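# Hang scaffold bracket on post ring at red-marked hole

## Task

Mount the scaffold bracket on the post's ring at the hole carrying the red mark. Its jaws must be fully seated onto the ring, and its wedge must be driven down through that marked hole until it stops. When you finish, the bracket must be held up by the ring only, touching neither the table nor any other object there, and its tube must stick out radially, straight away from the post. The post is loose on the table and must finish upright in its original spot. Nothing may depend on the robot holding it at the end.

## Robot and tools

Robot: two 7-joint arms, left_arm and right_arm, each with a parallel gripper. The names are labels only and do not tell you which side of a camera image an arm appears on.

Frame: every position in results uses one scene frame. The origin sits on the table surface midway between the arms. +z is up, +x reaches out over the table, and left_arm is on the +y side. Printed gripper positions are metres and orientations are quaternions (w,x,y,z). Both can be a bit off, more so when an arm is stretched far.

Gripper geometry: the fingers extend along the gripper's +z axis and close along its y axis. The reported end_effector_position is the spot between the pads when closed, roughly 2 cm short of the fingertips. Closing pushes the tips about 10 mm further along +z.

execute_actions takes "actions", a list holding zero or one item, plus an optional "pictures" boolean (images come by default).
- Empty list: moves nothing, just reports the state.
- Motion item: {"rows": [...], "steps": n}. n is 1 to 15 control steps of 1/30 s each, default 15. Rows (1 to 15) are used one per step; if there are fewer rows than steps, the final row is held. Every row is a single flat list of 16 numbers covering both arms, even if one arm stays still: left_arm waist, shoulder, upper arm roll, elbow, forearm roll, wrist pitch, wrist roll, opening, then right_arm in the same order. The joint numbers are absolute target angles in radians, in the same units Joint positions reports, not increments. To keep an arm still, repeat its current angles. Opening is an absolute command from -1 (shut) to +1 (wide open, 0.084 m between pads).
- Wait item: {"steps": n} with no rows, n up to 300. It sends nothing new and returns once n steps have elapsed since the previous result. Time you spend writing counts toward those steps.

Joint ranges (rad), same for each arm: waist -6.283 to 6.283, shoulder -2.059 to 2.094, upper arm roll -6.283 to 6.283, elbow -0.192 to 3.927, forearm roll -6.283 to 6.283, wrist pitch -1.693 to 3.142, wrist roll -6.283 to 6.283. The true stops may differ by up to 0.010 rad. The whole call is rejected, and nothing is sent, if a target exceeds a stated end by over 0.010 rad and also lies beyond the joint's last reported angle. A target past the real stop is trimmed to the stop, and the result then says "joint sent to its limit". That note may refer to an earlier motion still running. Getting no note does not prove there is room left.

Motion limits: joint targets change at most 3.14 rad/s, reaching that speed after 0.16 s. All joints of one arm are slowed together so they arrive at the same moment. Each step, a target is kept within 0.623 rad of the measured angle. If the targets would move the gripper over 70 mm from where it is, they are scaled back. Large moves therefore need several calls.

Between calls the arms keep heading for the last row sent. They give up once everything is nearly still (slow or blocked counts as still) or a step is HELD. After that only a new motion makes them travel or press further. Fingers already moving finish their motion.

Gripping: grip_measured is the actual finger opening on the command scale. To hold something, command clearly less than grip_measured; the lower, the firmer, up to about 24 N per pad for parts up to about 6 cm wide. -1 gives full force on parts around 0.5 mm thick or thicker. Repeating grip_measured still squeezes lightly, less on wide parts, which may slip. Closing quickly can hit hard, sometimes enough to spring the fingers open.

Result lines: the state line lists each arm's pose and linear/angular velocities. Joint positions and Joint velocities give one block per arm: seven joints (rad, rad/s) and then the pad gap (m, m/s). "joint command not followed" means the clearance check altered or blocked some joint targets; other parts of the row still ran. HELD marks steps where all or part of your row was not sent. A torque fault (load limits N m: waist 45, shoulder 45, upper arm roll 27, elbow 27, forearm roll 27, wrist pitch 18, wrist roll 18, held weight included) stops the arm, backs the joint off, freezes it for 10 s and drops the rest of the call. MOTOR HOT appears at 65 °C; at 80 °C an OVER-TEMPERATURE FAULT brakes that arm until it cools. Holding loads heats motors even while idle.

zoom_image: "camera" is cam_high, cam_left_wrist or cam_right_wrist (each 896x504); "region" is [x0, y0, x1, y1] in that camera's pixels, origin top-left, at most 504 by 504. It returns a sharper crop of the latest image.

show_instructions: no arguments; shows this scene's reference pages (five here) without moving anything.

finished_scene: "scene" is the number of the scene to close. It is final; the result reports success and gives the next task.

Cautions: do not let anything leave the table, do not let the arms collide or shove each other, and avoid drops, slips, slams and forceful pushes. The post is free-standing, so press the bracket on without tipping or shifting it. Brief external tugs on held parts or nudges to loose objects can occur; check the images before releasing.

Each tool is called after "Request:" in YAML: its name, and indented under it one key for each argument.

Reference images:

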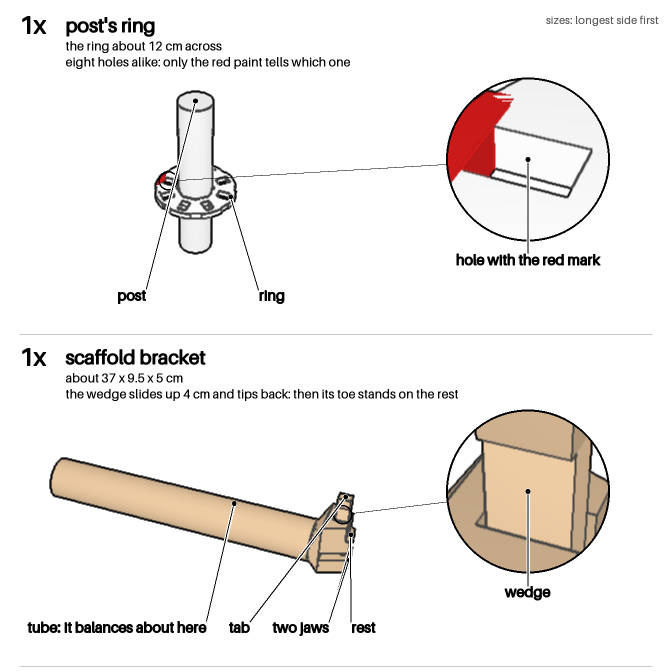

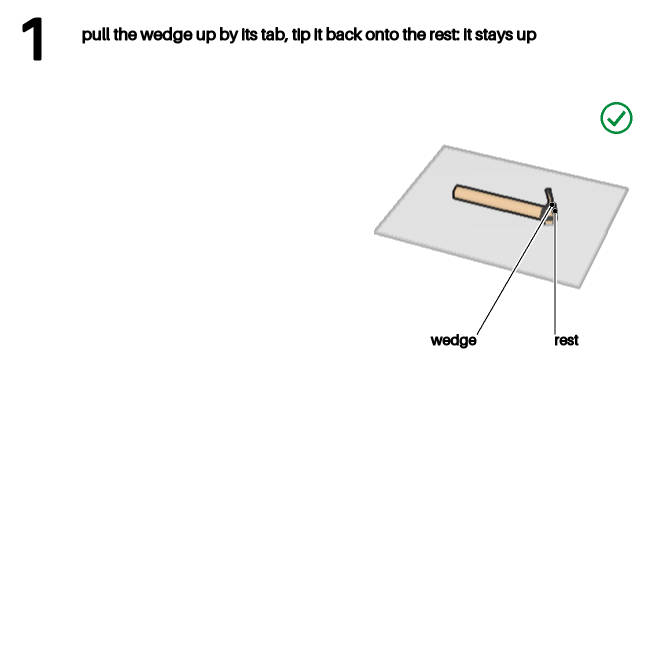

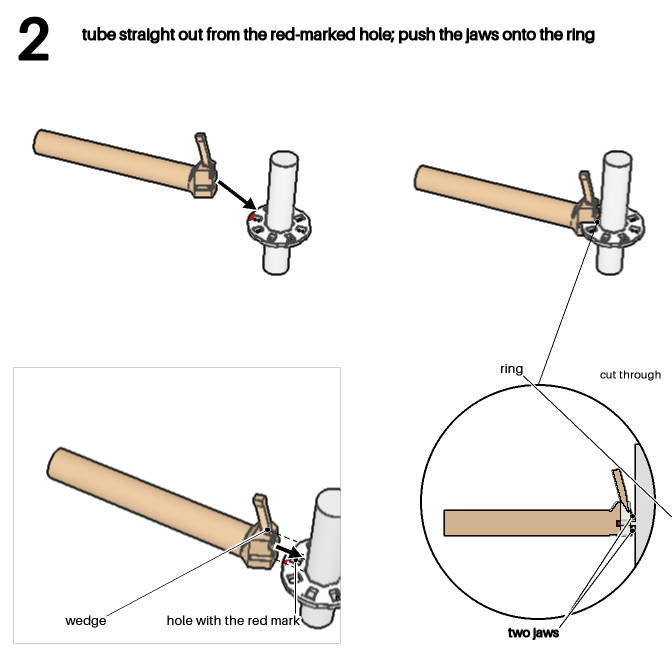

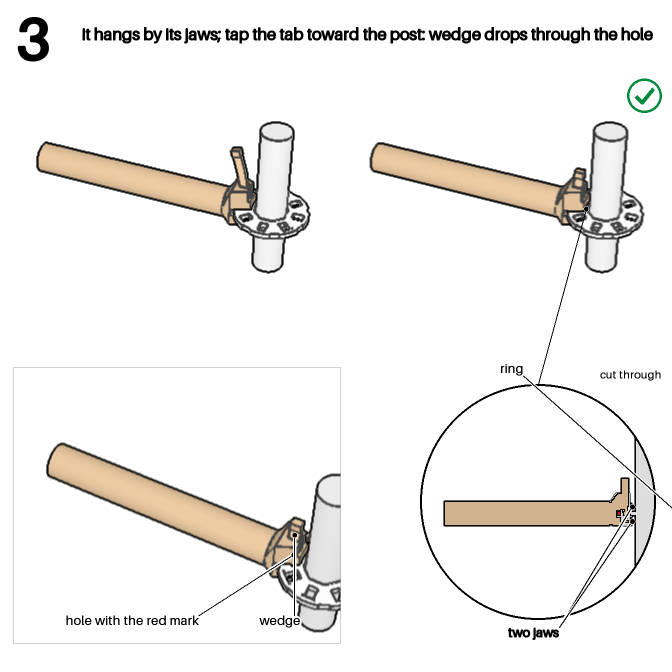

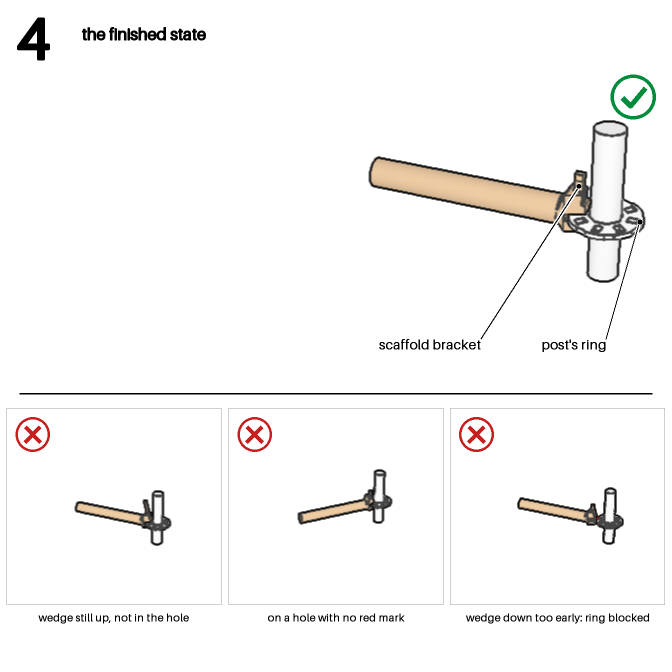

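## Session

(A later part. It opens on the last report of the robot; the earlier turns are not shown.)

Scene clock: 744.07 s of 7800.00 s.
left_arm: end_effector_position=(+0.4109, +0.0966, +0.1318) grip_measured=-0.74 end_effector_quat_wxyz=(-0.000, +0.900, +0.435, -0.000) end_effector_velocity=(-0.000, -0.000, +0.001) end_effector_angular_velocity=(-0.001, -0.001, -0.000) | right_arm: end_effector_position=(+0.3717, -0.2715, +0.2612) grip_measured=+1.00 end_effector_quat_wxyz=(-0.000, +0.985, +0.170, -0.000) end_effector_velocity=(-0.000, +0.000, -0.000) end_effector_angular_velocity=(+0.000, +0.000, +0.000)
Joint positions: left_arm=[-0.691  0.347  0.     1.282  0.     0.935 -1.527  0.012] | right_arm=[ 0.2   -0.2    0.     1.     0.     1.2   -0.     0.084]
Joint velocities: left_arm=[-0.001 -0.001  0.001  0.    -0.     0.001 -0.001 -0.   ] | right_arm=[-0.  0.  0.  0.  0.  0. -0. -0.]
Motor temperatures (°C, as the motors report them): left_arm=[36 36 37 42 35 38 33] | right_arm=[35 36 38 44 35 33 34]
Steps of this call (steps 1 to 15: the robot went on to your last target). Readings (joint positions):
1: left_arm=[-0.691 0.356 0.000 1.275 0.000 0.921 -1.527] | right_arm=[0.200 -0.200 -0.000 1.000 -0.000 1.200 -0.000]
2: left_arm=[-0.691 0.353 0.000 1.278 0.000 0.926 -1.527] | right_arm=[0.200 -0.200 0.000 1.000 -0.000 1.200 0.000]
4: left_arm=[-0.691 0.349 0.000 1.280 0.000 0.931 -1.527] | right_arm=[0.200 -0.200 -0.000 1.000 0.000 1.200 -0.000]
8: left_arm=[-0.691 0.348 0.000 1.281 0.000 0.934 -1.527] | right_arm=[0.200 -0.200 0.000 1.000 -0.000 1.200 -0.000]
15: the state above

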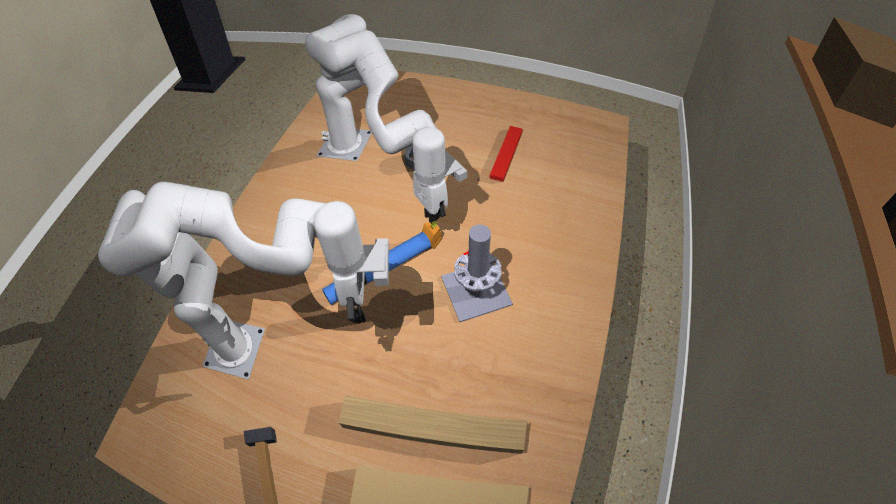

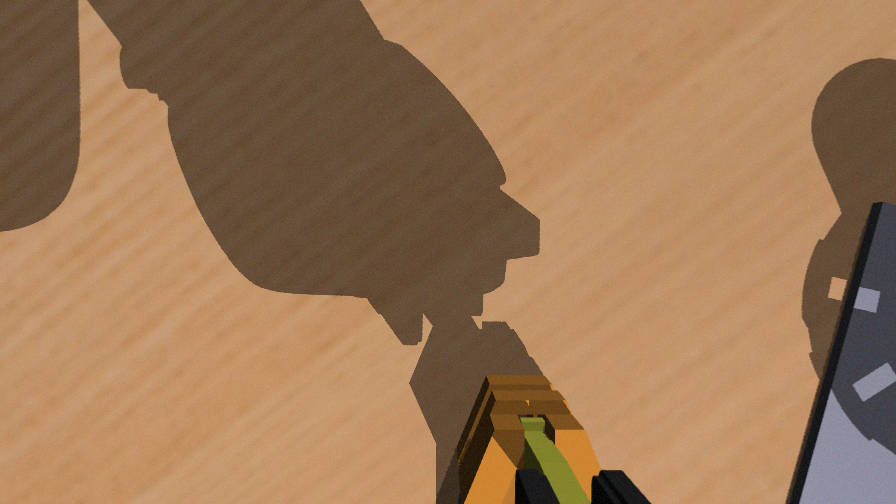

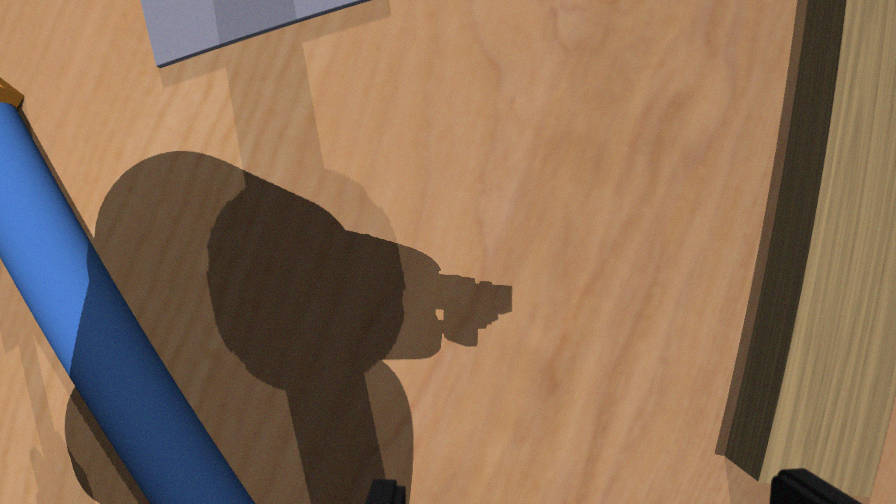

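Request:
execute_actions:
  actions:
    - {"rows": [[-0.6934,0.3472,0,1.2818,0,0.9346,-1.5297,-0.83, 0.2,-0.2,0,1.0,0,1.2,0,1],[-0.6959,0.3472,0,1.2818,0,0.9346,-1.5322,-0.83, 0.2,-0.2,0,1.0,0,1.2,0,1],[-0.6983,0.3472,0,1.2818,0,0.9346,-1.5346,-0.83, 0.2,-0.2,0,1.0,0,1.2,0,1],[-0.7008,0.3472,0,1.2818,0,0.9346,-1.5371,-0.83, 0.2,-0.2,0,1.0,0,1.2,0,1],[-0.7032,0.3472,0,1.2818,0,0.9346,-1.5395,-0.83, 0.2,-0.2,0,1.0,0,1.2,0,1],[-0.7056,0.3472,0,1.2818,0,0.9346,-1.5419,-0.83, 0.2,-0.2,0,1.0,0,1.2,0,1],[-0.7081,0.3472,0,1.2818,0,0.9346,-1.5444,-0.83, 0.2,-0.2,0,1.0,0,1.2,0,1],[-0.7105,0.3472,0,1.2818,0,0.9346,-1.5468,-0.83, 0.2,-0.2,0,1.0,0,1.2,0,1],[-0.713,0.3472,0,1.2818,0,0.9346,-1.5493,-0.83, 0.2,-0.2,0,1.0,0,1.2,0,1],[-0.7154,0.3472,0,1.2818,0,0.9346,-1.5517,-0.83, 0.2,-0.2,0,1.0,0,1.2,0,1],[-0.7178,0.3472,0,1.2818,0,0.9346,-1.5541,-0.83, 0.2,-0.2,0,1.0,0,1.2,0,1]], "steps": 15}
  pictures: false

Request:
execute_actions:
  actions:
    - {"steps": 15}

Scene clock: 775.03 s of 7800.00 s.
left_arm: end_effector_position=(+0.4019, +0.0848, +0.1315) grip_measured=-0.74 end_effector_quat_wxyz=(-0.000, +0.901, +0.434, -0.000) end_effector_velocity=(-0.014, -0.017, +0.001) end_effector_angular_velocity=(-0.005, +0.006, -0.016) | right_arm: end_effector_position=(+0.3717, -0.2715, +0.2612) grip_measured=+1.00 end_effector_quat_wxyz=(-0.000, +0.985, +0.170, -0.000) end_effector_velocity=(-0.000, +0.000, +0.000) end_effector_angular_velocity=(+0.001, +0.000, -0.000)
Joint positions: left_arm=[-0.717  0.348 -0.001  1.281 -0.     0.934 -1.552  0.012] | right_arm=[ 0.2   -0.2   -0.     1.     0.     1.2    0.     0.084]
Joint velocities: left_arm=[-0.025 -0.002 -0.013  0.    -0.004  0.003 -0.019  0.   ] | right_arm=[ 0.001 -0.     0.    -0.     0.001 -0.     0.001  0.   ]
Motor temperatures (°C, as the motors report them): left_arm=[36 37 37 43 35 38 33] | right_arm=[35 36 38 45 35 33 34]
Steps of this call (steps 1 to 15: the robot went on to your last target; steps 16 to 90: nothing new was sent; then 27.47 s passed at rest; steps 91 to 105: all 15 steps of this action). Readings (joint positions):
91: left_arm=[-0.691 0.347 0.000 1.282 0.000 0.935 -1.527] | right_arm=[0.200 -0.200 0.000 1.000 0.000 1.200 -0.000]
92: left_arm=[-0.692 0.347 0.000 1.282 0.000 0.935 -1.528] | right_arm=[0.200 -0.200 -0.000 1.000 0.000 1.200 -0.000]
94: left_arm=[-0.694 0.347 0.001 1.282 0.000 0.935 -1.531] | right_arm=[0.200 -0.200 0.000 1.000 0.000 1.200 -0.000]
98: left_arm=[-0.702 0.348 0.002 1.282 0.001 0.934 -1.539] | right_arm=[0.200 -0.200 0.000 1.000 -0.000 1.200 -0.000]
105: the state above

Scene clock: 775.53 s of 7800.00 s.
left_arm: end_effector_position=(+0.4019, +0.0848, +0.1317) grip_measured=-0.74 end_effector_quat_wxyz=(-0.000, +0.900, +0.435, -0.000) end_effector_velocity=(+0.001, +0.000, +0.001) end_effector_angular_velocity=(-0.000, -0.001, +0.001) | right_arm: end_effector_position=(+0.3717, -0.2715, +0.2612) grip_measured=+1.00 end_effector_quat_wxyz=(-0.000, +0.985, +0.170, -0.000) end_effector_velocity=(+0.000, -0.001, +0.000) end_effector_angular_velocity=(-0.000, -0.000, -0.002)
Joint positions: left_arm=[-0.718  0.347 -0.     1.281 -0.     0.935 -1.554  0.012] | right_arm=[ 0.2   -0.2   -0.     1.    -0.     1.2    0.     0.084]
Joint velocities: left_arm=[ 0.001 -0.001  0.     0.001  0.     0.    -0.    -0.   ] | right_arm=[-0.001 -0.    -0.    -0.    -0.    -0.     0.001 -0.   ]
Motor temperatures (°C, as the motors report them): left_arm=[36 37 37 43 35 38 33] | right_arm=[35 36 38 45 35 33 34]
Steps of this call (steps 1 to 15: the robot went on to your last target). Readings (joint positions):
1: left_arm=[-0.718 0.348 -0.001 1.281 -0.000 0.934 -1.553] | right_arm=[0.200 -0.200 -0.000 1.000 -0.000 1.200 0.000]
2: left_arm=[-0.718 0.348 -0.001 1.281 -0.000 0.934 -1.553] | right_arm=[0.200 -0.200 0.000 1.000 0.000 1.200 0.000]
4: left_arm=[-0.718 0.348 -0.001 1.281 -0.000 0.934 -1.554] | right_arm=[0.200 -0.200 0.000 1.000 -0.000 1.200 -0.000]
8: left_arm=[-0.718 0.348 -0.000 1.281 -0.000 0.935 -1.554] | right_arm=[0.200 -0.200 -0.000 1.000 0.000 1.200 -0.000]
15: the state above
All arms were judged still, so your last target was given up. Only a new action makes them travel on or press farther. Fingers that are still opening or closing keep moving.

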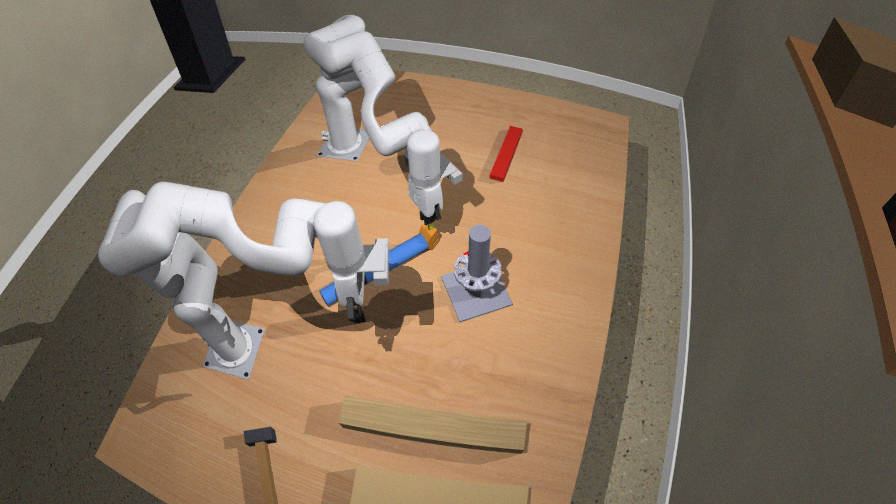

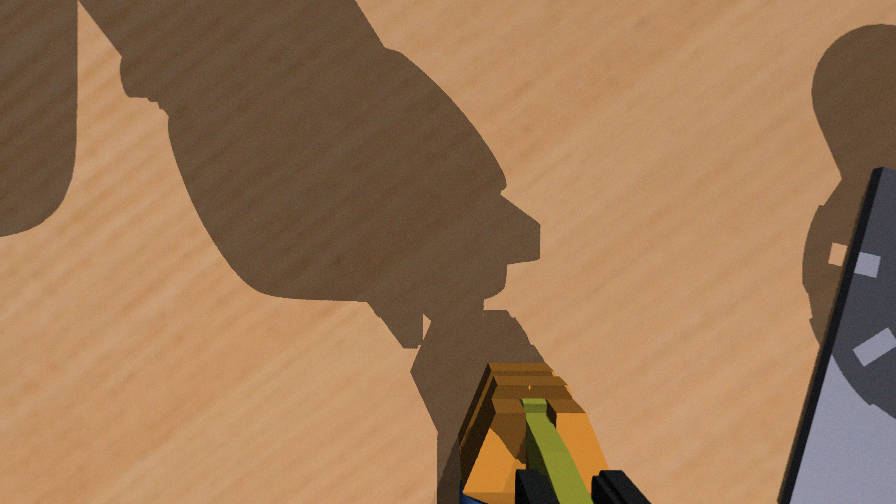

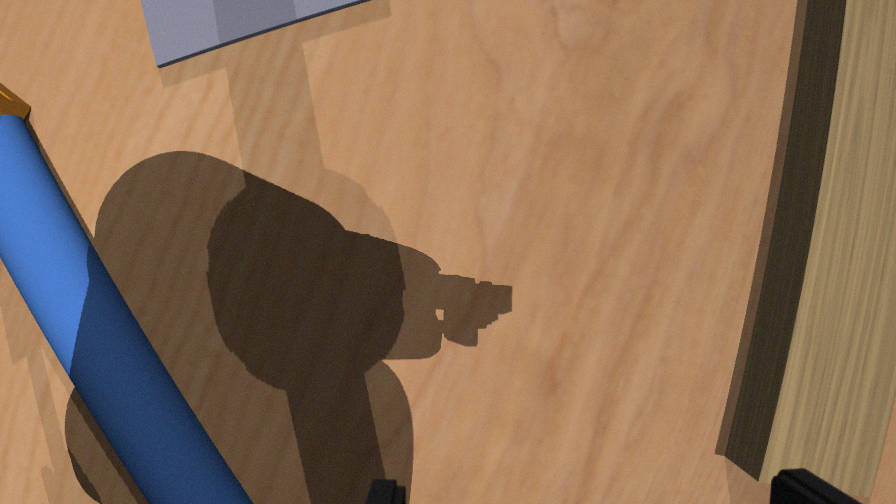

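Request:
zoom_image:
  camera: "cam_left_wrist"
  region: [450, 350, 660, 504]

Request:
zoom_image:
  camera: "cam_high"
  region: [390, 190, 470, 260]

Region (450, 350, 660, 504) of cam_left_wrist's 896x504 image, scaled by 2.400, with more detail than that image has; it fills the top 370 rows of this view, and the rest is white.

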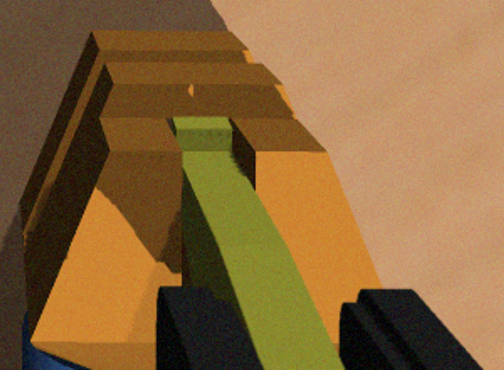

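Region (390, 190, 470, 260) of cam_high's 896x504 image, scaled by 6.300, with more detail than that image has; it fills the top 441 rows of this view, and the rest is white.

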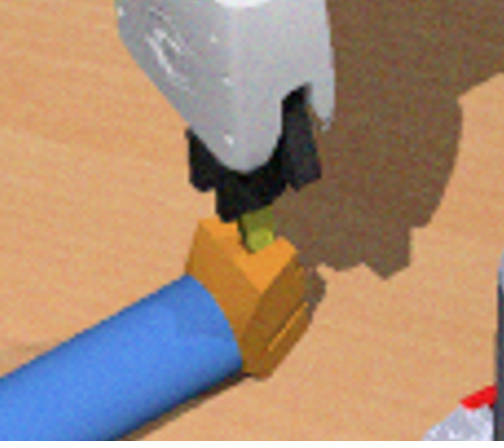

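Request:
execute_actions:
  actions:
    - {"rows": [[-0.7178,0.3472,0,1.2818,0,0.9346,-1.5541,-0.83, 0.7033,0.043,0,0.8331,0,0.7901,-0.0553,1]], "steps": 15}
  pictures: false

Request:
execute_actions:
  actions:
    - {"steps": 20}

Scene clock: 807.17 s of 7800.00 s.
left_arm: end_effector_position=(+0.4022, +0.0848, +0.1320) grip_measured=-0.74 end_effector_quat_wxyz=(-0.000, +0.900, +0.435, +0.000) end_effector_velocity=(-0.000, -0.000, -0.000) end_effector_angular_velocity=(-0.000, +0.000, +0.000) | right_arm: end_effector_position=(+0.3135, -0.1279, +0.1594) grip_measured=+1.00 end_effector_quat_wxyz=(+0.000, +0.932, +0.363, -0.000) end_effector_velocity=(-0.230, +0.298, -0.240) end_effector_angular_velocity=(+0.001, -0.002, +0.954)
Joint positions: left_arm=[-0.718  0.347 -0.     1.282 -0.     0.935 -1.554  0.012] | right_arm=[ 0.56  -0.026  0.001  0.88   0.     0.907 -0.04   0.084]
Joint velocities: left_arm=[-0.001 -0.     0.001 -0.    -0.001  0.    -0.    -0.   ] | right_arm=[ 0.862  0.415 -0.003 -0.283 -0.001 -0.699 -0.095  0.   ]
Motor temperatures (°C, as the motors report them): left_arm=[36 37 37 45 35 38 33] | right_arm=[35 36 38 45 35 33 34]
Steps of this call (steps 1 to 90: nothing new was sent; then 28.13 s passed at rest; steps 91 to 105: all 15 steps of this action). Readings (joint positions):
91: left_arm=[-0.718 0.347 -0.000 1.282 -0.000 0.935 -1.554] | right_arm=[0.200 -0.200 -0.000 1.000 -0.000 1.200 -0.000]
92: left_arm=[-0.718 0.347 -0.000 1.282 -0.000 0.935 -1.554] | right_arm=[0.204 -0.199 -0.001 0.999 -0.000 1.196 -0.001]
94: left_arm=[-0.718 0.347 -0.000 1.282 -0.000 0.935 -1.554] | right_arm=[0.240 -0.183 -0.007 0.989 -0.000 1.162 -0.005]
98: left_arm=[-0.718 0.347 -0.000 1.282 -0.000 0.935 -1.554] | right_arm=[0.360 -0.123 0.001 0.947 0.000 1.070 -0.018]
105: the state above

Scene clock: 807.83 s of 7800.00 s.
left_arm: end_effector_position=(+0.4022, +0.0848, +0.1320) grip_measured=-0.74 end_effector_quat_wxyz=(-0.000, +0.900, +0.435, +0.000) end_effector_velocity=(-0.001, -0.001, +0.000) end_effector_angular_velocity=(-0.001, +0.000, -0.002) | right_arm: end_effector_position=(+0.2708, -0.0830, +0.1202) grip_measured=+1.00 end_effector_quat_wxyz=(-0.000, +0.900, +0.435, +0.000) end_effector_velocity=(-0.003, +0.002, -0.002) end_effector_angular_velocity=(-0.002, +0.002, +0.010)
Joint positions: left_arm=[-0.718  0.347  0.     1.282 -0.     0.935 -1.554  0.012] | right_arm=[ 0.703  0.043 -0.     0.833 -0.     0.79  -0.055  0.084]
Joint velocities: left_arm=[-0.001  0.    -0.001  0.    -0.     0.    -0.     0.   ] | right_arm=[ 0.005  0.003  0.002 -0.001  0.    -0.001 -0.003 -0.   ]
Motor temperatures (°C, as the motors report them): left_arm=[36 37 37 45 35 38 33] | right_arm=[35 36 38 45 35 33 34]
Steps of this call (steps 1 to 20: the robot went on to your last target). Readings (joint positions):
1: left_arm=[-0.718 0.347 0.000 1.282 -0.000 0.935 -1.554] | right_arm=[0.589 -0.012 0.001 0.871 0.000 0.884 -0.043]
2: left_arm=[-0.718 0.347 -0.000 1.282 -0.000 0.935 -1.554] | right_arm=[0.618 0.002 0.001 0.861 0.000 0.860 -0.046]
4: left_arm=[-0.718 0.347 0.000 1.282 0.000 0.935 -1.554] | right_arm=[0.666 0.026 0.003 0.845 0.000 0.823 -0.051]
8: left_arm=[-0.718 0.347 -0.000 1.282 -0.000 0.935 -1.554] | right_arm=[0.696 0.039 0.001 0.835 0.000 0.797 -0.054]
20: the state above

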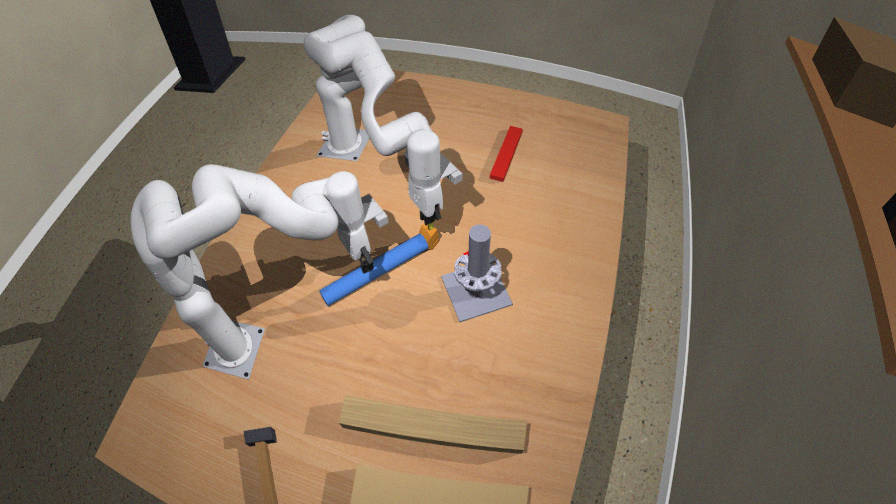

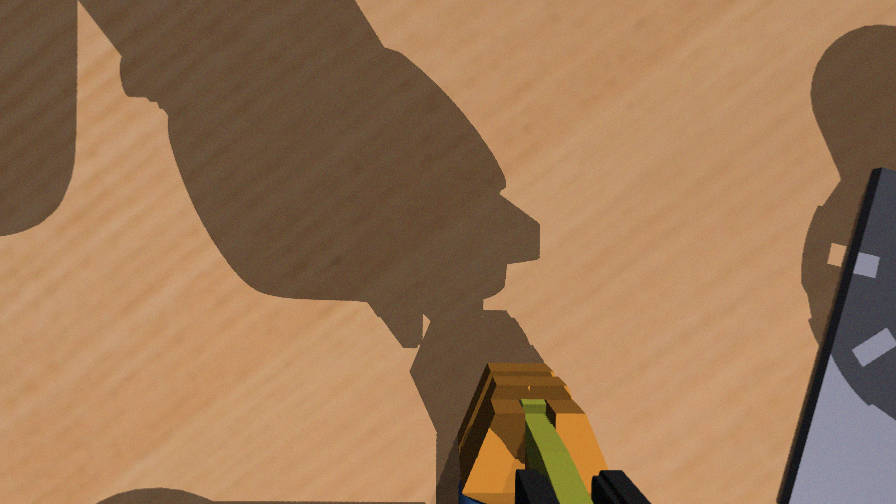

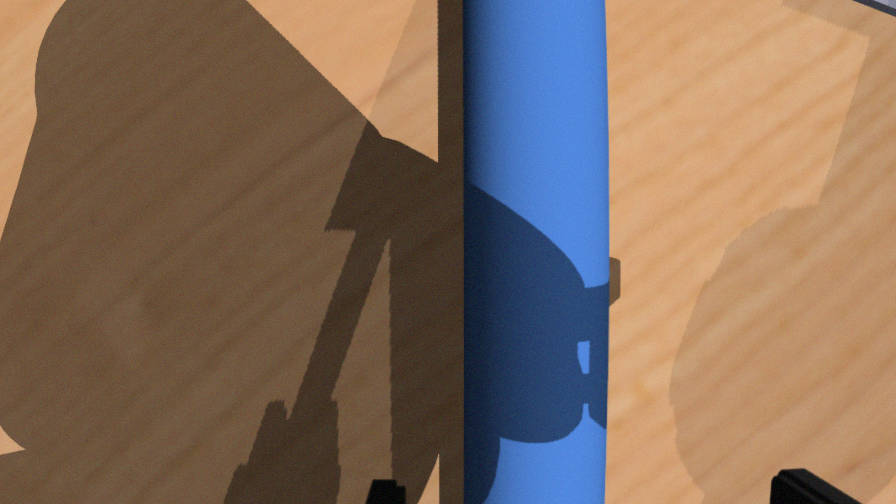

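Request:
execute_actions:
  actions:
    - {"rows": [[-0.7178,0.3472,0,1.2818,0,0.9346,-1.5541,-0.83, 0.7055,0.1489,0,0.7925,0,0.6436,-0.053,0.7]], "steps": 8}
  pictures: false

Request:
execute_actions:
  actions:
    - {"rows": [[-0.7178,0.3472,0,1.2818,0,0.9346,-1.5541,-0.83, 0.7055,0.2544,0,0.778,0,0.5236,-0.053,0.7]], "steps": 15}
  pictures: false

Request:
execute_actions:
  actions:
    - {"rows": [[-0.7178,0.3487,0,1.2809,0,0.9322,-1.5541,-0.83, 0.7055,0.2544,0,0.778,0,0.5236,-0.053,0.5],[-0.7178,0.3487,0,1.2809,0,0.9322,-1.5541,-0.83, 0.7055,0.2544,0,0.778,0,0.5236,-0.053,0.4],[-0.7178,0.3487,0,1.2809,0,0.9322,-1.5541,-0.83, 0.7055,0.2544,0,0.778,0,0.5236,-0.053,0.3],[-0.7178,0.3487,0,1.2809,0,0.9322,-1.5541,-0.83, 0.7055,0.2544,0,0.778,0,0.5236,-0.053,0.25],[-0.7178,0.3487,0,1.2809,0,0.9322,-1.5541,-0.83, 0.7055,0.2544,0,0.778,0,0.5236,-0.053,0.2],[-0.7178,0.3487,0,1.2809,0,0.9322,-1.5541,-0.83, 0.7055,0.2544,0,0.778,0,0.5236,-0.053,0.2],[-0.7178,0.3487,0,1.2809,0,0.9322,-1.5541,-0.83, 0.7055,0.2544,0,0.778,0,0.5236,-0.053,0.15],[-0.7178,0.3487,0,1.2809,0,0.9322,-1.5541,-0.83, 0.7055,0.2544,0,0.778,0,0.5236,-0.053,0.1],[-0.7178,0.3487,0,1.2809,0,0.9322,-1.5541,-0.83, 0.7055,0.2544,0,0.778,0,0.5236,-0.053,0.05],[-0.7178,0.3487,0,1.2809,0,0.9322,-1.5541,-0.83, 0.7055,0.2544,0,0.778,0,0.5236,-0.053,0.0],[-0.7178,0.3487,0,1.2809,0,0.9322,-1.5541,-0.83, 0.7055,0.2544,0,0.778,0,0.5236,-0.053,-0.3],[-0.7178,0.3487,0,1.2809,0,0.9322,-1.5541,-0.83, 0.7055,0.2544,0,0.778,0,0.5236,-0.053,-0.6],[-0.7178,0.3487,0,1.2809,0,0.9322,-1.5541,-0.83, 0.7055,0.2544,0,0.778,0,0.5236,-0.053,-1]], "steps": 15}
  pictures: false

Request:
execute_actions:
  actions:
    - {"rows": [[-0.7198,0.3489,0,1.2808,0,0.9319,-1.5561,-0.8, 0.7055,0.2544,0,0.778,0,0.5236,-0.053,-1],[-0.7218,0.3491,0,1.2807,0,0.9316,-1.5581,-0.8, 0.7055,0.2544,0,0.778,0,0.5236,-0.053,-1],[-0.7238,0.3493,0,1.2806,0,0.9313,-1.5601,-0.8, 0.7055,0.2544,0,0.778,0,0.5236,-0.053,-1],[-0.7258,0.3495,0,1.2804,0,0.9309,-1.5621,-0.8, 0.7055,0.2544,0,0.778,0,0.5236,-0.053,-1],[-0.7278,0.3497,0,1.2803,0,0.9306,-1.5641,-0.8, 0.7055,0.2544,0,0.778,0,0.5236,-0.053,-1],[-0.7298,0.3499,0,1.2802,0,0.9303,-1.5661,-0.8, 0.7055,0.2544,0,0.778,0,0.5236,-0.053,-1],[-0.7318,0.3501,0,1.28,0,0.9299,-1.5681,-0.8, 0.7055,0.2544,0,0.778,0,0.5236,-0.053,-1],[-0.7338,0.3503,0,1.2799,0,0.9296,-1.5701,-0.8, 0.7055,0.2544,0,0.778,0,0.5236,-0.053,-1],[-0.7358,0.3505,0,1.2798,0,0.9293,-1.5721,-0.8, 0.7055,0.2544,0,0.778,0,0.5236,-0.053,-1],[-0.7378,0.3507,0,1.2796,0,0.9289,-1.5741,-0.8, 0.7055,0.2544,0,0.778,0,0.5236,-0.053,-1]], "steps": 15}
  pictures: false

Request:
execute_actions:
  actions:
    - {"steps": 15}

Scene clock: 841.63 s of 7800.00 s.
left_arm: end_effector_position=(+0.4022, +0.0848, +0.1320) grip_measured=-0.74 end_effector_quat_wxyz=(-0.000, +0.900, +0.435, +0.000) end_effector_velocity=(+0.000, +0.000, -0.000) end_effector_angular_velocity=(+0.000, +0.000, +0.001) | right_arm: end_effector_position=(+0.2673, -0.0849, +0.0729) grip_measured=+0.70 end_effector_quat_wxyz=(+0.002, +0.900, +0.435, -0.006) end_effector_velocity=(-0.011, -0.008, -0.094) end_effector_angular_velocity=(-0.016, +0.015, +0.002)
Joint positions: left_arm=[-0.718  0.347 -0.     1.282  0.     0.935 -1.554  0.012] | right_arm=[ 0.705  0.139  0.     0.793 -0.     0.667 -0.053  0.073]
Joint velocities: left_arm=[ 0.001 -0.    -0.    -0.     0.    -0.    -0.001 -0.   ] | right_arm=[ 0.005  0.192  0.002 -0.084  0.001 -0.254  0.005  0.   ]
Motor temperatures (°C, as the motors report them): left_arm=[36 37 37 45 35 38 33] | right_arm=[35 36 38 44 35 33 34]
Steps of this call (steps 1 to 15: the robot went on to your last target; steps 16 to 90: nothing new was sent; then 30.53 s passed at rest; steps 91 to 98: all 8 steps of this action). Readings (joint positions):
91: left_arm=[-0.718 0.347 0.000 1.282 -0.000 0.935 -1.554] | right_arm=[0.703 0.043 -0.000 0.833 -0.000 0.790 -0.055]
92: left_arm=[-0.718 0.347 -0.000 1.282 -0.000 0.935 -1.554] | right_arm=[0.703 0.045 -0.000 0.832 0.000 0.785 -0.055]
94: left_arm=[-0.718 0.347 -0.000 1.282 -0.000 0.935 -1.554] | right_arm=[0.704 0.071 -0.000 0.825 0.000 0.743 -0.055]
98: the state above

Scene clock: 842.13 s of 7800.00 s.
left_arm: end_effector_position=(+0.4022, +0.0848, +0.1320) grip_measured=-0.74 end_effector_quat_wxyz=(-0.000, +0.900, +0.435, +0.000) end_effector_velocity=(-0.000, -0.000, +0.000) end_effector_angular_velocity=(-0.000, -0.000, +0.000) | right_arm: end_effector_position=(+0.2703, -0.0817, +0.0291) grip_measured=+0.70 end_effector_quat_wxyz=(-0.000, +0.900, +0.435, +0.001) end_effector_velocity=(-0.003, -0.003, -0.007) end_effector_angular_velocity=(-0.007, +0.006, -0.001)
Joint positions: left_arm=[-0.718  0.347  0.     1.282 -0.     0.935 -1.554  0.012] | right_arm=[ 0.705  0.252 -0.     0.779  0.     0.525 -0.053  0.073]
Joint velocities: left_arm=[-0.     0.    -0.     0.     0.     0.    -0.001 -0.   ] | right_arm=[-0.     0.013  0.    -0.008 -0.    -0.012  0.001 -0.   ]
Motor temperatures (°C, as the motors report them): left_arm=[36 37 37 45 35 38 33] | right_arm=[35 36 38 44 35 33 34]
Steps of this call (steps 1 to 15: all 15 steps of this action). Readings (joint positions):
1: left_arm=[-0.718 0.347 -0.000 1.282 -0.000 0.935 -1.554] | right_arm=[0.705 0.143 0.000 0.792 -0.000 0.659 -0.053]
2: left_arm=[-0.718 0.347 0.000 1.282 0.000 0.935 -1.554] | right_arm=[0.705 0.148 0.000 0.792 -0.000 0.650 -0.053]
4: left_arm=[-0.718 0.347 -0.000 1.282 0.000 0.935 -1.554] | right_arm=[0.705 0.179 -0.000 0.793 0.000 0.604 -0.053]
8: left_arm=[-0.718 0.347 -0.000 1.282 0.000 0.935 -1.554] | right_arm=[0.706 0.244 0.000 0.776 -0.000 0.542 -0.053]
15: the state above

Scene clock: 842.63 s of 7800.00 s.
left_arm: end_effector_position=(+0.4024, +0.0844, +0.1316) grip_measured=-0.74 end_effector_quat_wxyz=(+0.001, +0.900, +0.435, +0.000) end_effector_velocity=(+0.000, +0.001, -0.000) end_effector_angular_velocity=(+0.001, +0.001, +0.001) | right_arm: end_effector_position=(+0.2699, -0.0822, +0.0282) grip_measured=+0.13 end_effector_quat_wxyz=(-0.000, +0.900, +0.435, +0.000) end_effector_velocity=(-0.000, -0.000, -0.001) end_effector_angular_velocity=(-0.001, +0.001, -0.000)
Joint positions: left_arm=[-0.718  0.348 -0.     1.282 -0.     0.932 -1.554  0.012] | right_arm=[ 0.705  0.254 -0.     0.778 -0.     0.524 -0.053  0.05 ]
Joint velocities: left_arm=[ 0.001  0.     0.    -0.001  0.     0.    -0.    -0.   ] | right_arm=[-0.001  0.002  0.     0.    -0.     0.    -0.     0.   ]
Motor temperatures (°C, as the motors report them): left_arm=[36 37 37 45 35 38 33] | right_arm=[35 36 38 44 35 33 34]
Steps of this call (steps 1 to 15: all 15 steps of this action). Readings (joint positions):
1: left_arm=[-0.718 0.347 0.000 1.282 -0.000 0.935 -1.554] | right_arm=[0.705 0.253 -0.000 0.779 0.000 0.524 -0.053]
2: left_arm=[-0.718 0.347 -0.000 1.282 -0.000 0.934 -1.554] | right_arm=[0.705 0.253 -0.000 0.779 0.000 0.524 -0.053]
4: left_arm=[-0.718 0.348 -0.000 1.282 -0.000 0.933 -1.554] | right_arm=[0.705 0.254 -0.000 0.778 0.000 0.524 -0.053]
8: left_arm=[-0.718 0.348 -0.000 1.282 -0.000 0.932 -1.554] | right_arm=[0.705 0.254 -0.000 0.778 -0.000 0.524 -0.053]
15: the state above

Scene clock: 843.13 s of 7800.00 s.
left_arm: end_effector_position=(+0.3962, +0.0773, +0.1291) grip_measured=-0.74 end_effector_quat_wxyz=(-0.001, +0.900, +0.436, +0.000) end_effector_velocity=(-0.003, -0.002, -0.001) end_effector_angular_velocity=(+0.002, +0.002, +0.004) | right_arm: end_effector_position=(+0.2698, -0.0821, +0.0282) grip_measured=+0.13 end_effector_quat_wxyz=(-0.000, +0.900, +0.435, +0.000) end_effector_velocity=(-0.001, +0.000, -0.000) end_effector_angular_velocity=(-0.001, +0.000, +0.004)
Joint positions: left_arm=[-0.736  0.351  0.001  1.279  0.     0.929 -1.573  0.012] | right_arm=[ 0.706  0.254  0.     0.778 -0.     0.524 -0.053  0.05 ]
Joint velocities: left_arm=[-0.008 -0.     0.002 -0.001 -0.001  0.002 -0.01  -0.   ] | right_arm=[ 0.001  0.001  0.001 -0.    -0.001 -0.    -0.002  0.   ]
Motor temperatures (°C, as the motors report them): left_arm=[36 37 37 45 35 38 33] | right_arm=[35 36 38 44 35 33 34]
Steps of this call (steps 1 to 15: all 15 steps of this action). Readings (joint positions):
1: left_arm=[-0.718 0.348 -0.000 1.282 -0.000 0.932 -1.554] | right_arm=[0.705 0.254 -0.000 0.778 -0.000 0.524 -0.053]
2: left_arm=[-0.718 0.348 0.000 1.281 -0.000 0.932 -1.555] | right_arm=[0.705 0.254 -0.000 0.778 -0.000 0.524 -0.053]
4: left_arm=[-0.721 0.348 0.001 1.281 0.000 0.932 -1.557] | right_arm=[0.705 0.254 -0.000 0.778 -0.000 0.524 -0.053]
8: left_arm=[-0.727 0.349 0.002 1.281 0.001 0.930 -1.564] | right_arm=[0.705 0.254 -0.000 0.778 -0.000 0.524 -0.053]
15: the state above

Scene clock: 843.63 s of 7800.00 s.
left_arm: end_effector_position=(+0.3958, +0.0770, +0.1292) grip_measured=-0.74 end_effector_quat_wxyz=(-0.001, +0.900, +0.436, -0.000) end_effector_velocity=(+0.000, -0.001, +0.001) end_effector_angular_velocity=(-0.001, -0.001, -0.000) | right_arm: end_effector_position=(+0.2697, -0.0821, +0.0281) grip_measured=+0.13 end_effector_quat_wxyz=(-0.000, +0.900, +0.435, +0.000) end_effector_velocity=(-0.000, -0.001, -0.001) end_effector_angular_velocity=(-0.001, +0.001, -0.001)
Joint positions: left_arm=[-0.737  0.351  0.001  1.279  0.     0.929 -1.574  0.012] | right_arm=[ 0.706  0.254  0.     0.778 -0.     0.524 -0.053  0.05 ]
Joint velocities: left_arm=[-0.001 -0.     0.     0.001 -0.     0.    -0.001 -0.   ] | right_arm=[-0.     0.001 -0.    -0.001  0.001 -0.    -0.     0.   ]
Motor temperatures (°C, as the motors report them): left_arm=[36 37 37 45 35 38 33] | right_arm=[35 36 38 44 35 33 34]
Steps of this call (steps 1 to 15: the robot went on to your last target). Readings (joint positions):
1: left_arm=[-0.737 0.351 0.001 1.279 0.000 0.929 -1.574] | right_arm=[0.706 0.254 0.000 0.778 -0.000 0.524 -0.053]
2: left_arm=[-0.737 0.351 0.001 1.279 0.000 0.929 -1.574] | right_arm=[0.706 0.254 0.000 0.778 -0.000 0.524 -0.053]
4: left_arm=[-0.737 0.351 0.001 1.279 0.000 0.929 -1.574] | right_arm=[0.706 0.254 0.000 0.778 -0.000 0.524 -0.053]
8: left_arm=[-0.737 0.351 0.001 1.279 0.000 0.929 -1.574] | right_arm=[0.706 0.254 0.000 0.778 -0.000 0.524 -0.053]
15: the state above
All arms were judged still, so your last target was given up. Only a new action makes them travel on or press farther. Fingers that are still opening or closing keep moving.

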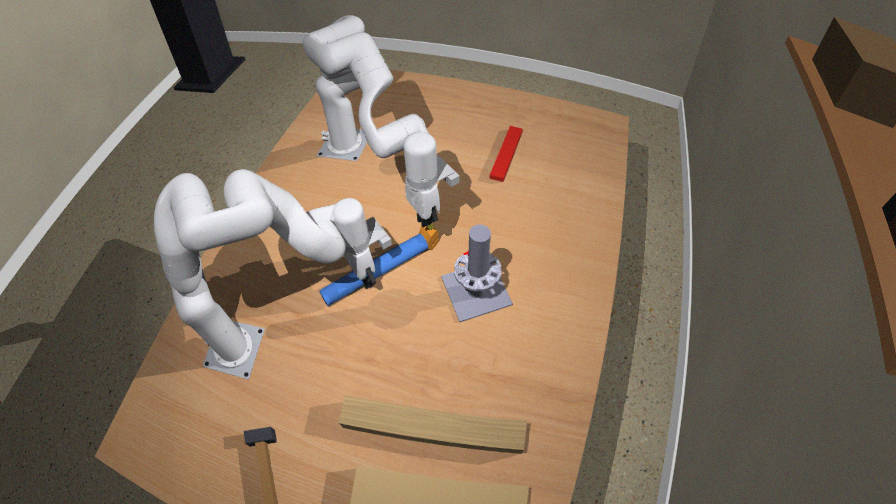

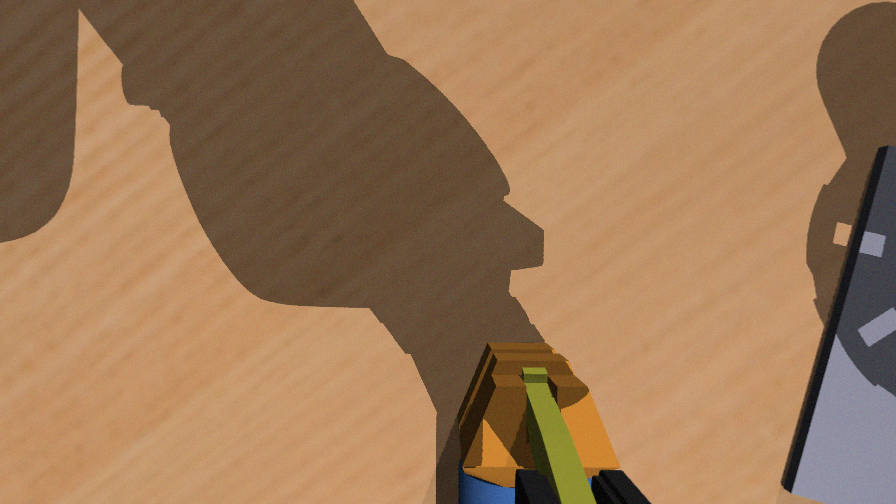

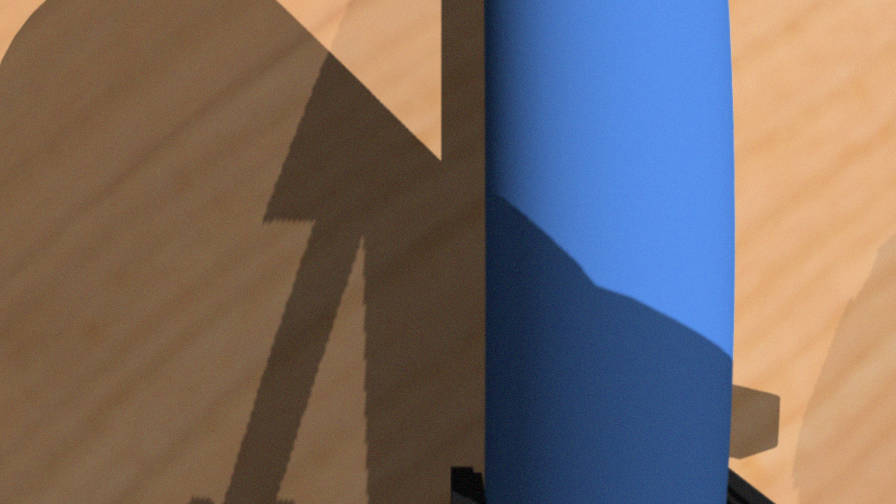

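Request:
execute_actions:
  actions:
    - {"rows": [[-0.737,0.351,0,1.2794,0,0.9284,-1.5741,-0.74, 0.7055,0.2544,0,0.778,0,0.5236,-0.053,-1],[-0.737,0.351,0,1.2794,0,0.9284,-1.5741,-0.71, 0.7055,0.2544,0,0.778,0,0.5236,-0.053,-1],[-0.737,0.351,0,1.2794,0,0.9284,-1.5741,-0.68, 0.7055,0.2544,0,0.778,0,0.5236,-0.053,-1],[-0.737,0.351,0,1.2794,0,0.9284,-1.5741,-0.65, 0.7055,0.2544,0,0.778,0,0.5236,-0.053,-1],[-0.737,0.351,0,1.2794,0,0.9284,-1.5741,-0.6, 0.7055,0.2544,0,0.778,0,0.5236,-0.053,-1],[-0.737,0.351,0,1.2794,0,0.9284,-1.5741,-0.5, 0.7055,0.2544,0,0.778,0,0.5236,-0.053,-1],[-0.737,0.351,0,1.2794,0,0.9284,-1.5741,-0.4, 0.7055,0.2544,0,0.778,0,0.5236,-0.053,-1],[-0.737,0.351,0,1.2794,0,0.9284,-1.5741,-0.3, 0.7055,0.2544,0,0.778,0,0.5236,-0.053,-1]], "steps": 15}
  pictures: false

Request:
execute_actions:
  actions:
    - {"rows": [[-0.737,0.2746,0,1.3826,0,1.108,-1.5741,-0.3, 0.7055,0.2544,0,0.778,0,0.5236,-0.053,-1]], "steps": 15}
  pictures: false

Request:
execute_actions:
  actions:
    - {"steps": 10}

Scene clock: 867.50 s of 7800.00 s.
left_arm: end_effector_position=(+0.3955, +0.0755, +0.1301) grip_measured=-0.32 end_effector_quat_wxyz=(+0.001, +0.900, +0.435, +0.000) end_effector_velocity=(+0.001, +0.005, -0.004) end_effector_angular_velocity=(+0.009, +0.005, +0.006) | right_arm: end_effector_position=(+0.2697, -0.0822, +0.0280) grip_measured=+0.13 end_effector_quat_wxyz=(-0.000, +0.900, +0.435, +0.000) end_effector_velocity=(-0.000, +0.000, +0.000) end_effector_angular_velocity=(+0.000, -0.000, -0.001)
Joint positions: left_arm=[-0.738  0.35  -0.001  1.28  -0.     0.928 -1.574  0.03 ] | right_arm=[ 0.706  0.255  0.     0.778 -0.     0.523 -0.053  0.05 ]
Joint velocities: left_arm=[ 0.004  0.004  0.004 -0.004  0.003  0.002 -0.001  0.   ] | right_arm=[ 0.001 -0.001  0.     0.     0.     0.     0.002 -0.   ]
Motor temperatures (°C, as the motors report them): left_arm=[36 38 38 46 35 38 33] | right_arm=[35 36 38 43 35 33 34]
Steps of this call (steps 1 to 90: nothing new was sent; then 20.37 s passed at rest; steps 91 to 105: all 15 steps of this action). Readings (joint positions):
91: left_arm=[-0.738 0.351 0.000 1.280 0.000 0.929 -1.574] | right_arm=[0.706 0.254 0.000 0.778 0.000 0.524 -0.053]
92: left_arm=[-0.738 0.351 0.000 1.280 -0.000 0.929 -1.574] | right_arm=[0.705 0.254 -0.000 0.778 0.000 0.524 -0.053]
94: left_arm=[-0.739 0.349 -0.005 1.281 -0.002 0.929 -1.574] | right_arm=[0.705 0.255 -0.000 0.778 0.000 0.523 -0.053]
98: left_arm=[-0.742 0.348 -0.009 1.284 -0.002 0.927 -1.574] | right_arm=[0.706 0.255 0.000 0.778 -0.000 0.523 -0.053]
105: the state above

Scene clock: 868.00 s of 7800.00 s.
left_arm: end_effector_position=(+0.3954, +0.0768, +0.1972) grip_measured=-0.32 end_effector_quat_wxyz=(-0.002, +0.900, +0.435, -0.001) end_effector_velocity=(+0.002, -0.001, +0.012) end_effector_angular_velocity=(-0.004, -0.006, +0.000) | right_arm: end_effector_position=(+0.2697, -0.0822, +0.0280) grip_measured=+0.13 end_effector_quat_wxyz=(-0.000, +0.900, +0.435, -0.000) end_effector_velocity=(+0.000, +0.000, +0.000) end_effector_angular_velocity=(+0.000, -0.000, +0.001)
Joint positions: left_arm=[-0.737  0.277  0.     1.379 -0.     1.106 -1.574  0.03 ] | right_arm=[ 0.706  0.255  0.     0.778  0.     0.524 -0.053  0.05 ]
Joint velocities: left_arm=[ 0.    -0.009  0.     0.02   0.     0.022  0.     0.   ] | right_arm=[-0.    -0.001  0.     0.    -0.     0.    -0.001 -0.   ]
Motor temperatures (°C, as the motors report them): left_arm=[36 38 38 46 35 38 33] | right_arm=[35 36 38 43 35 33 34]
Steps of this call (steps 1 to 15: all 15 steps of this action). Readings (joint positions):
1: left_arm=[-0.738 0.350 -0.001 1.280 -0.000 0.928 -1.574] | right_arm=[0.706 0.255 0.000 0.778 -0.000 0.523 -0.053]
2: left_arm=[-0.738 0.349 -0.001 1.282 -0.000 0.933 -1.574] | right_arm=[0.706 0.255 0.000 0.778 -0.000 0.523 -0.053]
4: left_arm=[-0.737 0.336 -0.001 1.300 -0.000 0.977 -1.574] | right_arm=[0.706 0.255 0.000 0.778 -0.000 0.523 -0.053]
8: left_arm=[-0.737 0.281 -0.000 1.374 0.000 1.076 -1.574] | right_arm=[0.706 0.255 0.000 0.778 -0.000 0.523 -0.053]
15: the state above

Scene clock: 868.33 s of 7800.00 s.
left_arm: end_effector_position=(+0.3960, +0.0763, +0.1995) grip_measured=-0.32 end_effector_quat_wxyz=(-0.000, +0.900, +0.435, -0.000) end_effector_velocity=(+0.000, +0.000, +0.001) end_effector_angular_velocity=(-0.000, -0.001, +0.000) | right_arm: end_effector_position=(+0.2697, -0.0822, +0.0280) grip_measured=+0.13 end_effector_quat_wxyz=(-0.000, +0.900, +0.435, -0.000) end_effector_velocity=(+0.000, +0.000, +0.000) end_effector_angular_velocity=(+0.001, -0.000, +0.002)
Joint positions: left_arm=[-0.737  0.275 -0.     1.382 -0.     1.108 -1.574  0.03 ] | right_arm=[ 0.706  0.254  0.     0.778  0.     0.524 -0.053  0.05 ]
Joint velocities: left_arm=[ 0.    -0.001 -0.     0.     0.001  0.    -0.     0.   ] | right_arm=[ 0.    -0.001  0.    -0.     0.    -0.    -0.002 -0.   ]
Motor temperatures (°C, as the motors report them): left_arm=[36 38 38 45 35 38 33] | right_arm=[35 36 38 43 35 33 34]
Steps of this call (steps 1 to 10: the robot went on to your last target). Readings (joint positions):
1: left_arm=[-0.737 0.276 0.000 1.380 -0.000 1.107 -1.574] | right_arm=[0.706 0.255 0.000 0.778 0.000 0.524 -0.053]
2: left_arm=[-0.737 0.276 0.000 1.381 -0.000 1.107 -1.574] | right_arm=[0.706 0.255 0.000 0.778 0.000 0.524 -0.053]
4: left_arm=[-0.737 0.275 -0.000 1.382 -0.000 1.108 -1.574] | right_arm=[0.706 0.255 0.000 0.778 0.000 0.524 -0.053]
8: left_arm=[-0.737 0.275 -0.000 1.382 -0.000 1.108 -1.574] | right_arm=[0.706 0.254 0.000 0.778 0.000 0.524 -0.053]
10: the state above

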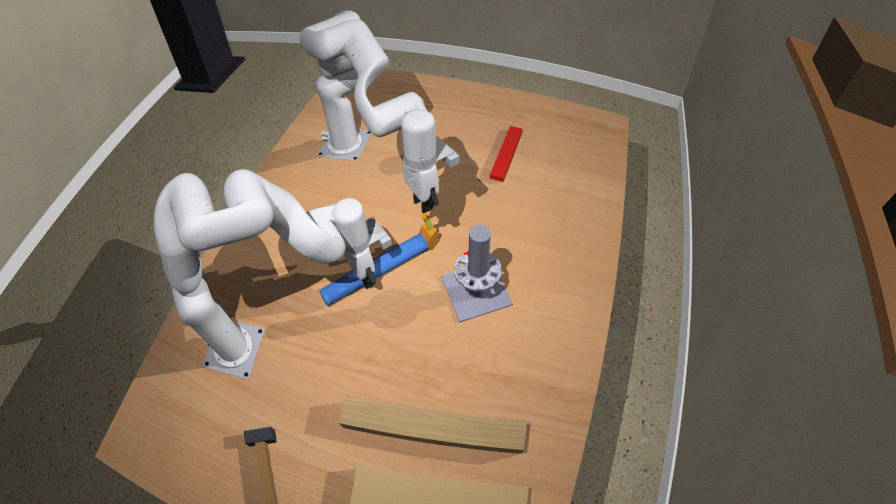

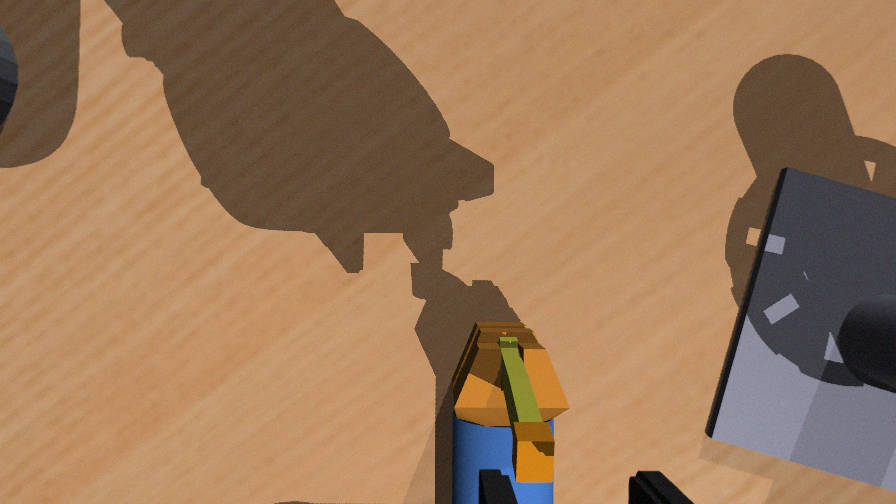

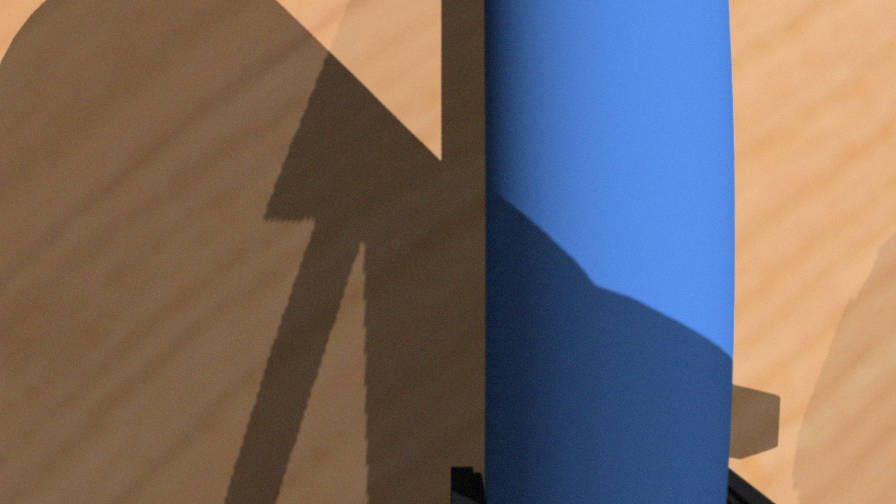

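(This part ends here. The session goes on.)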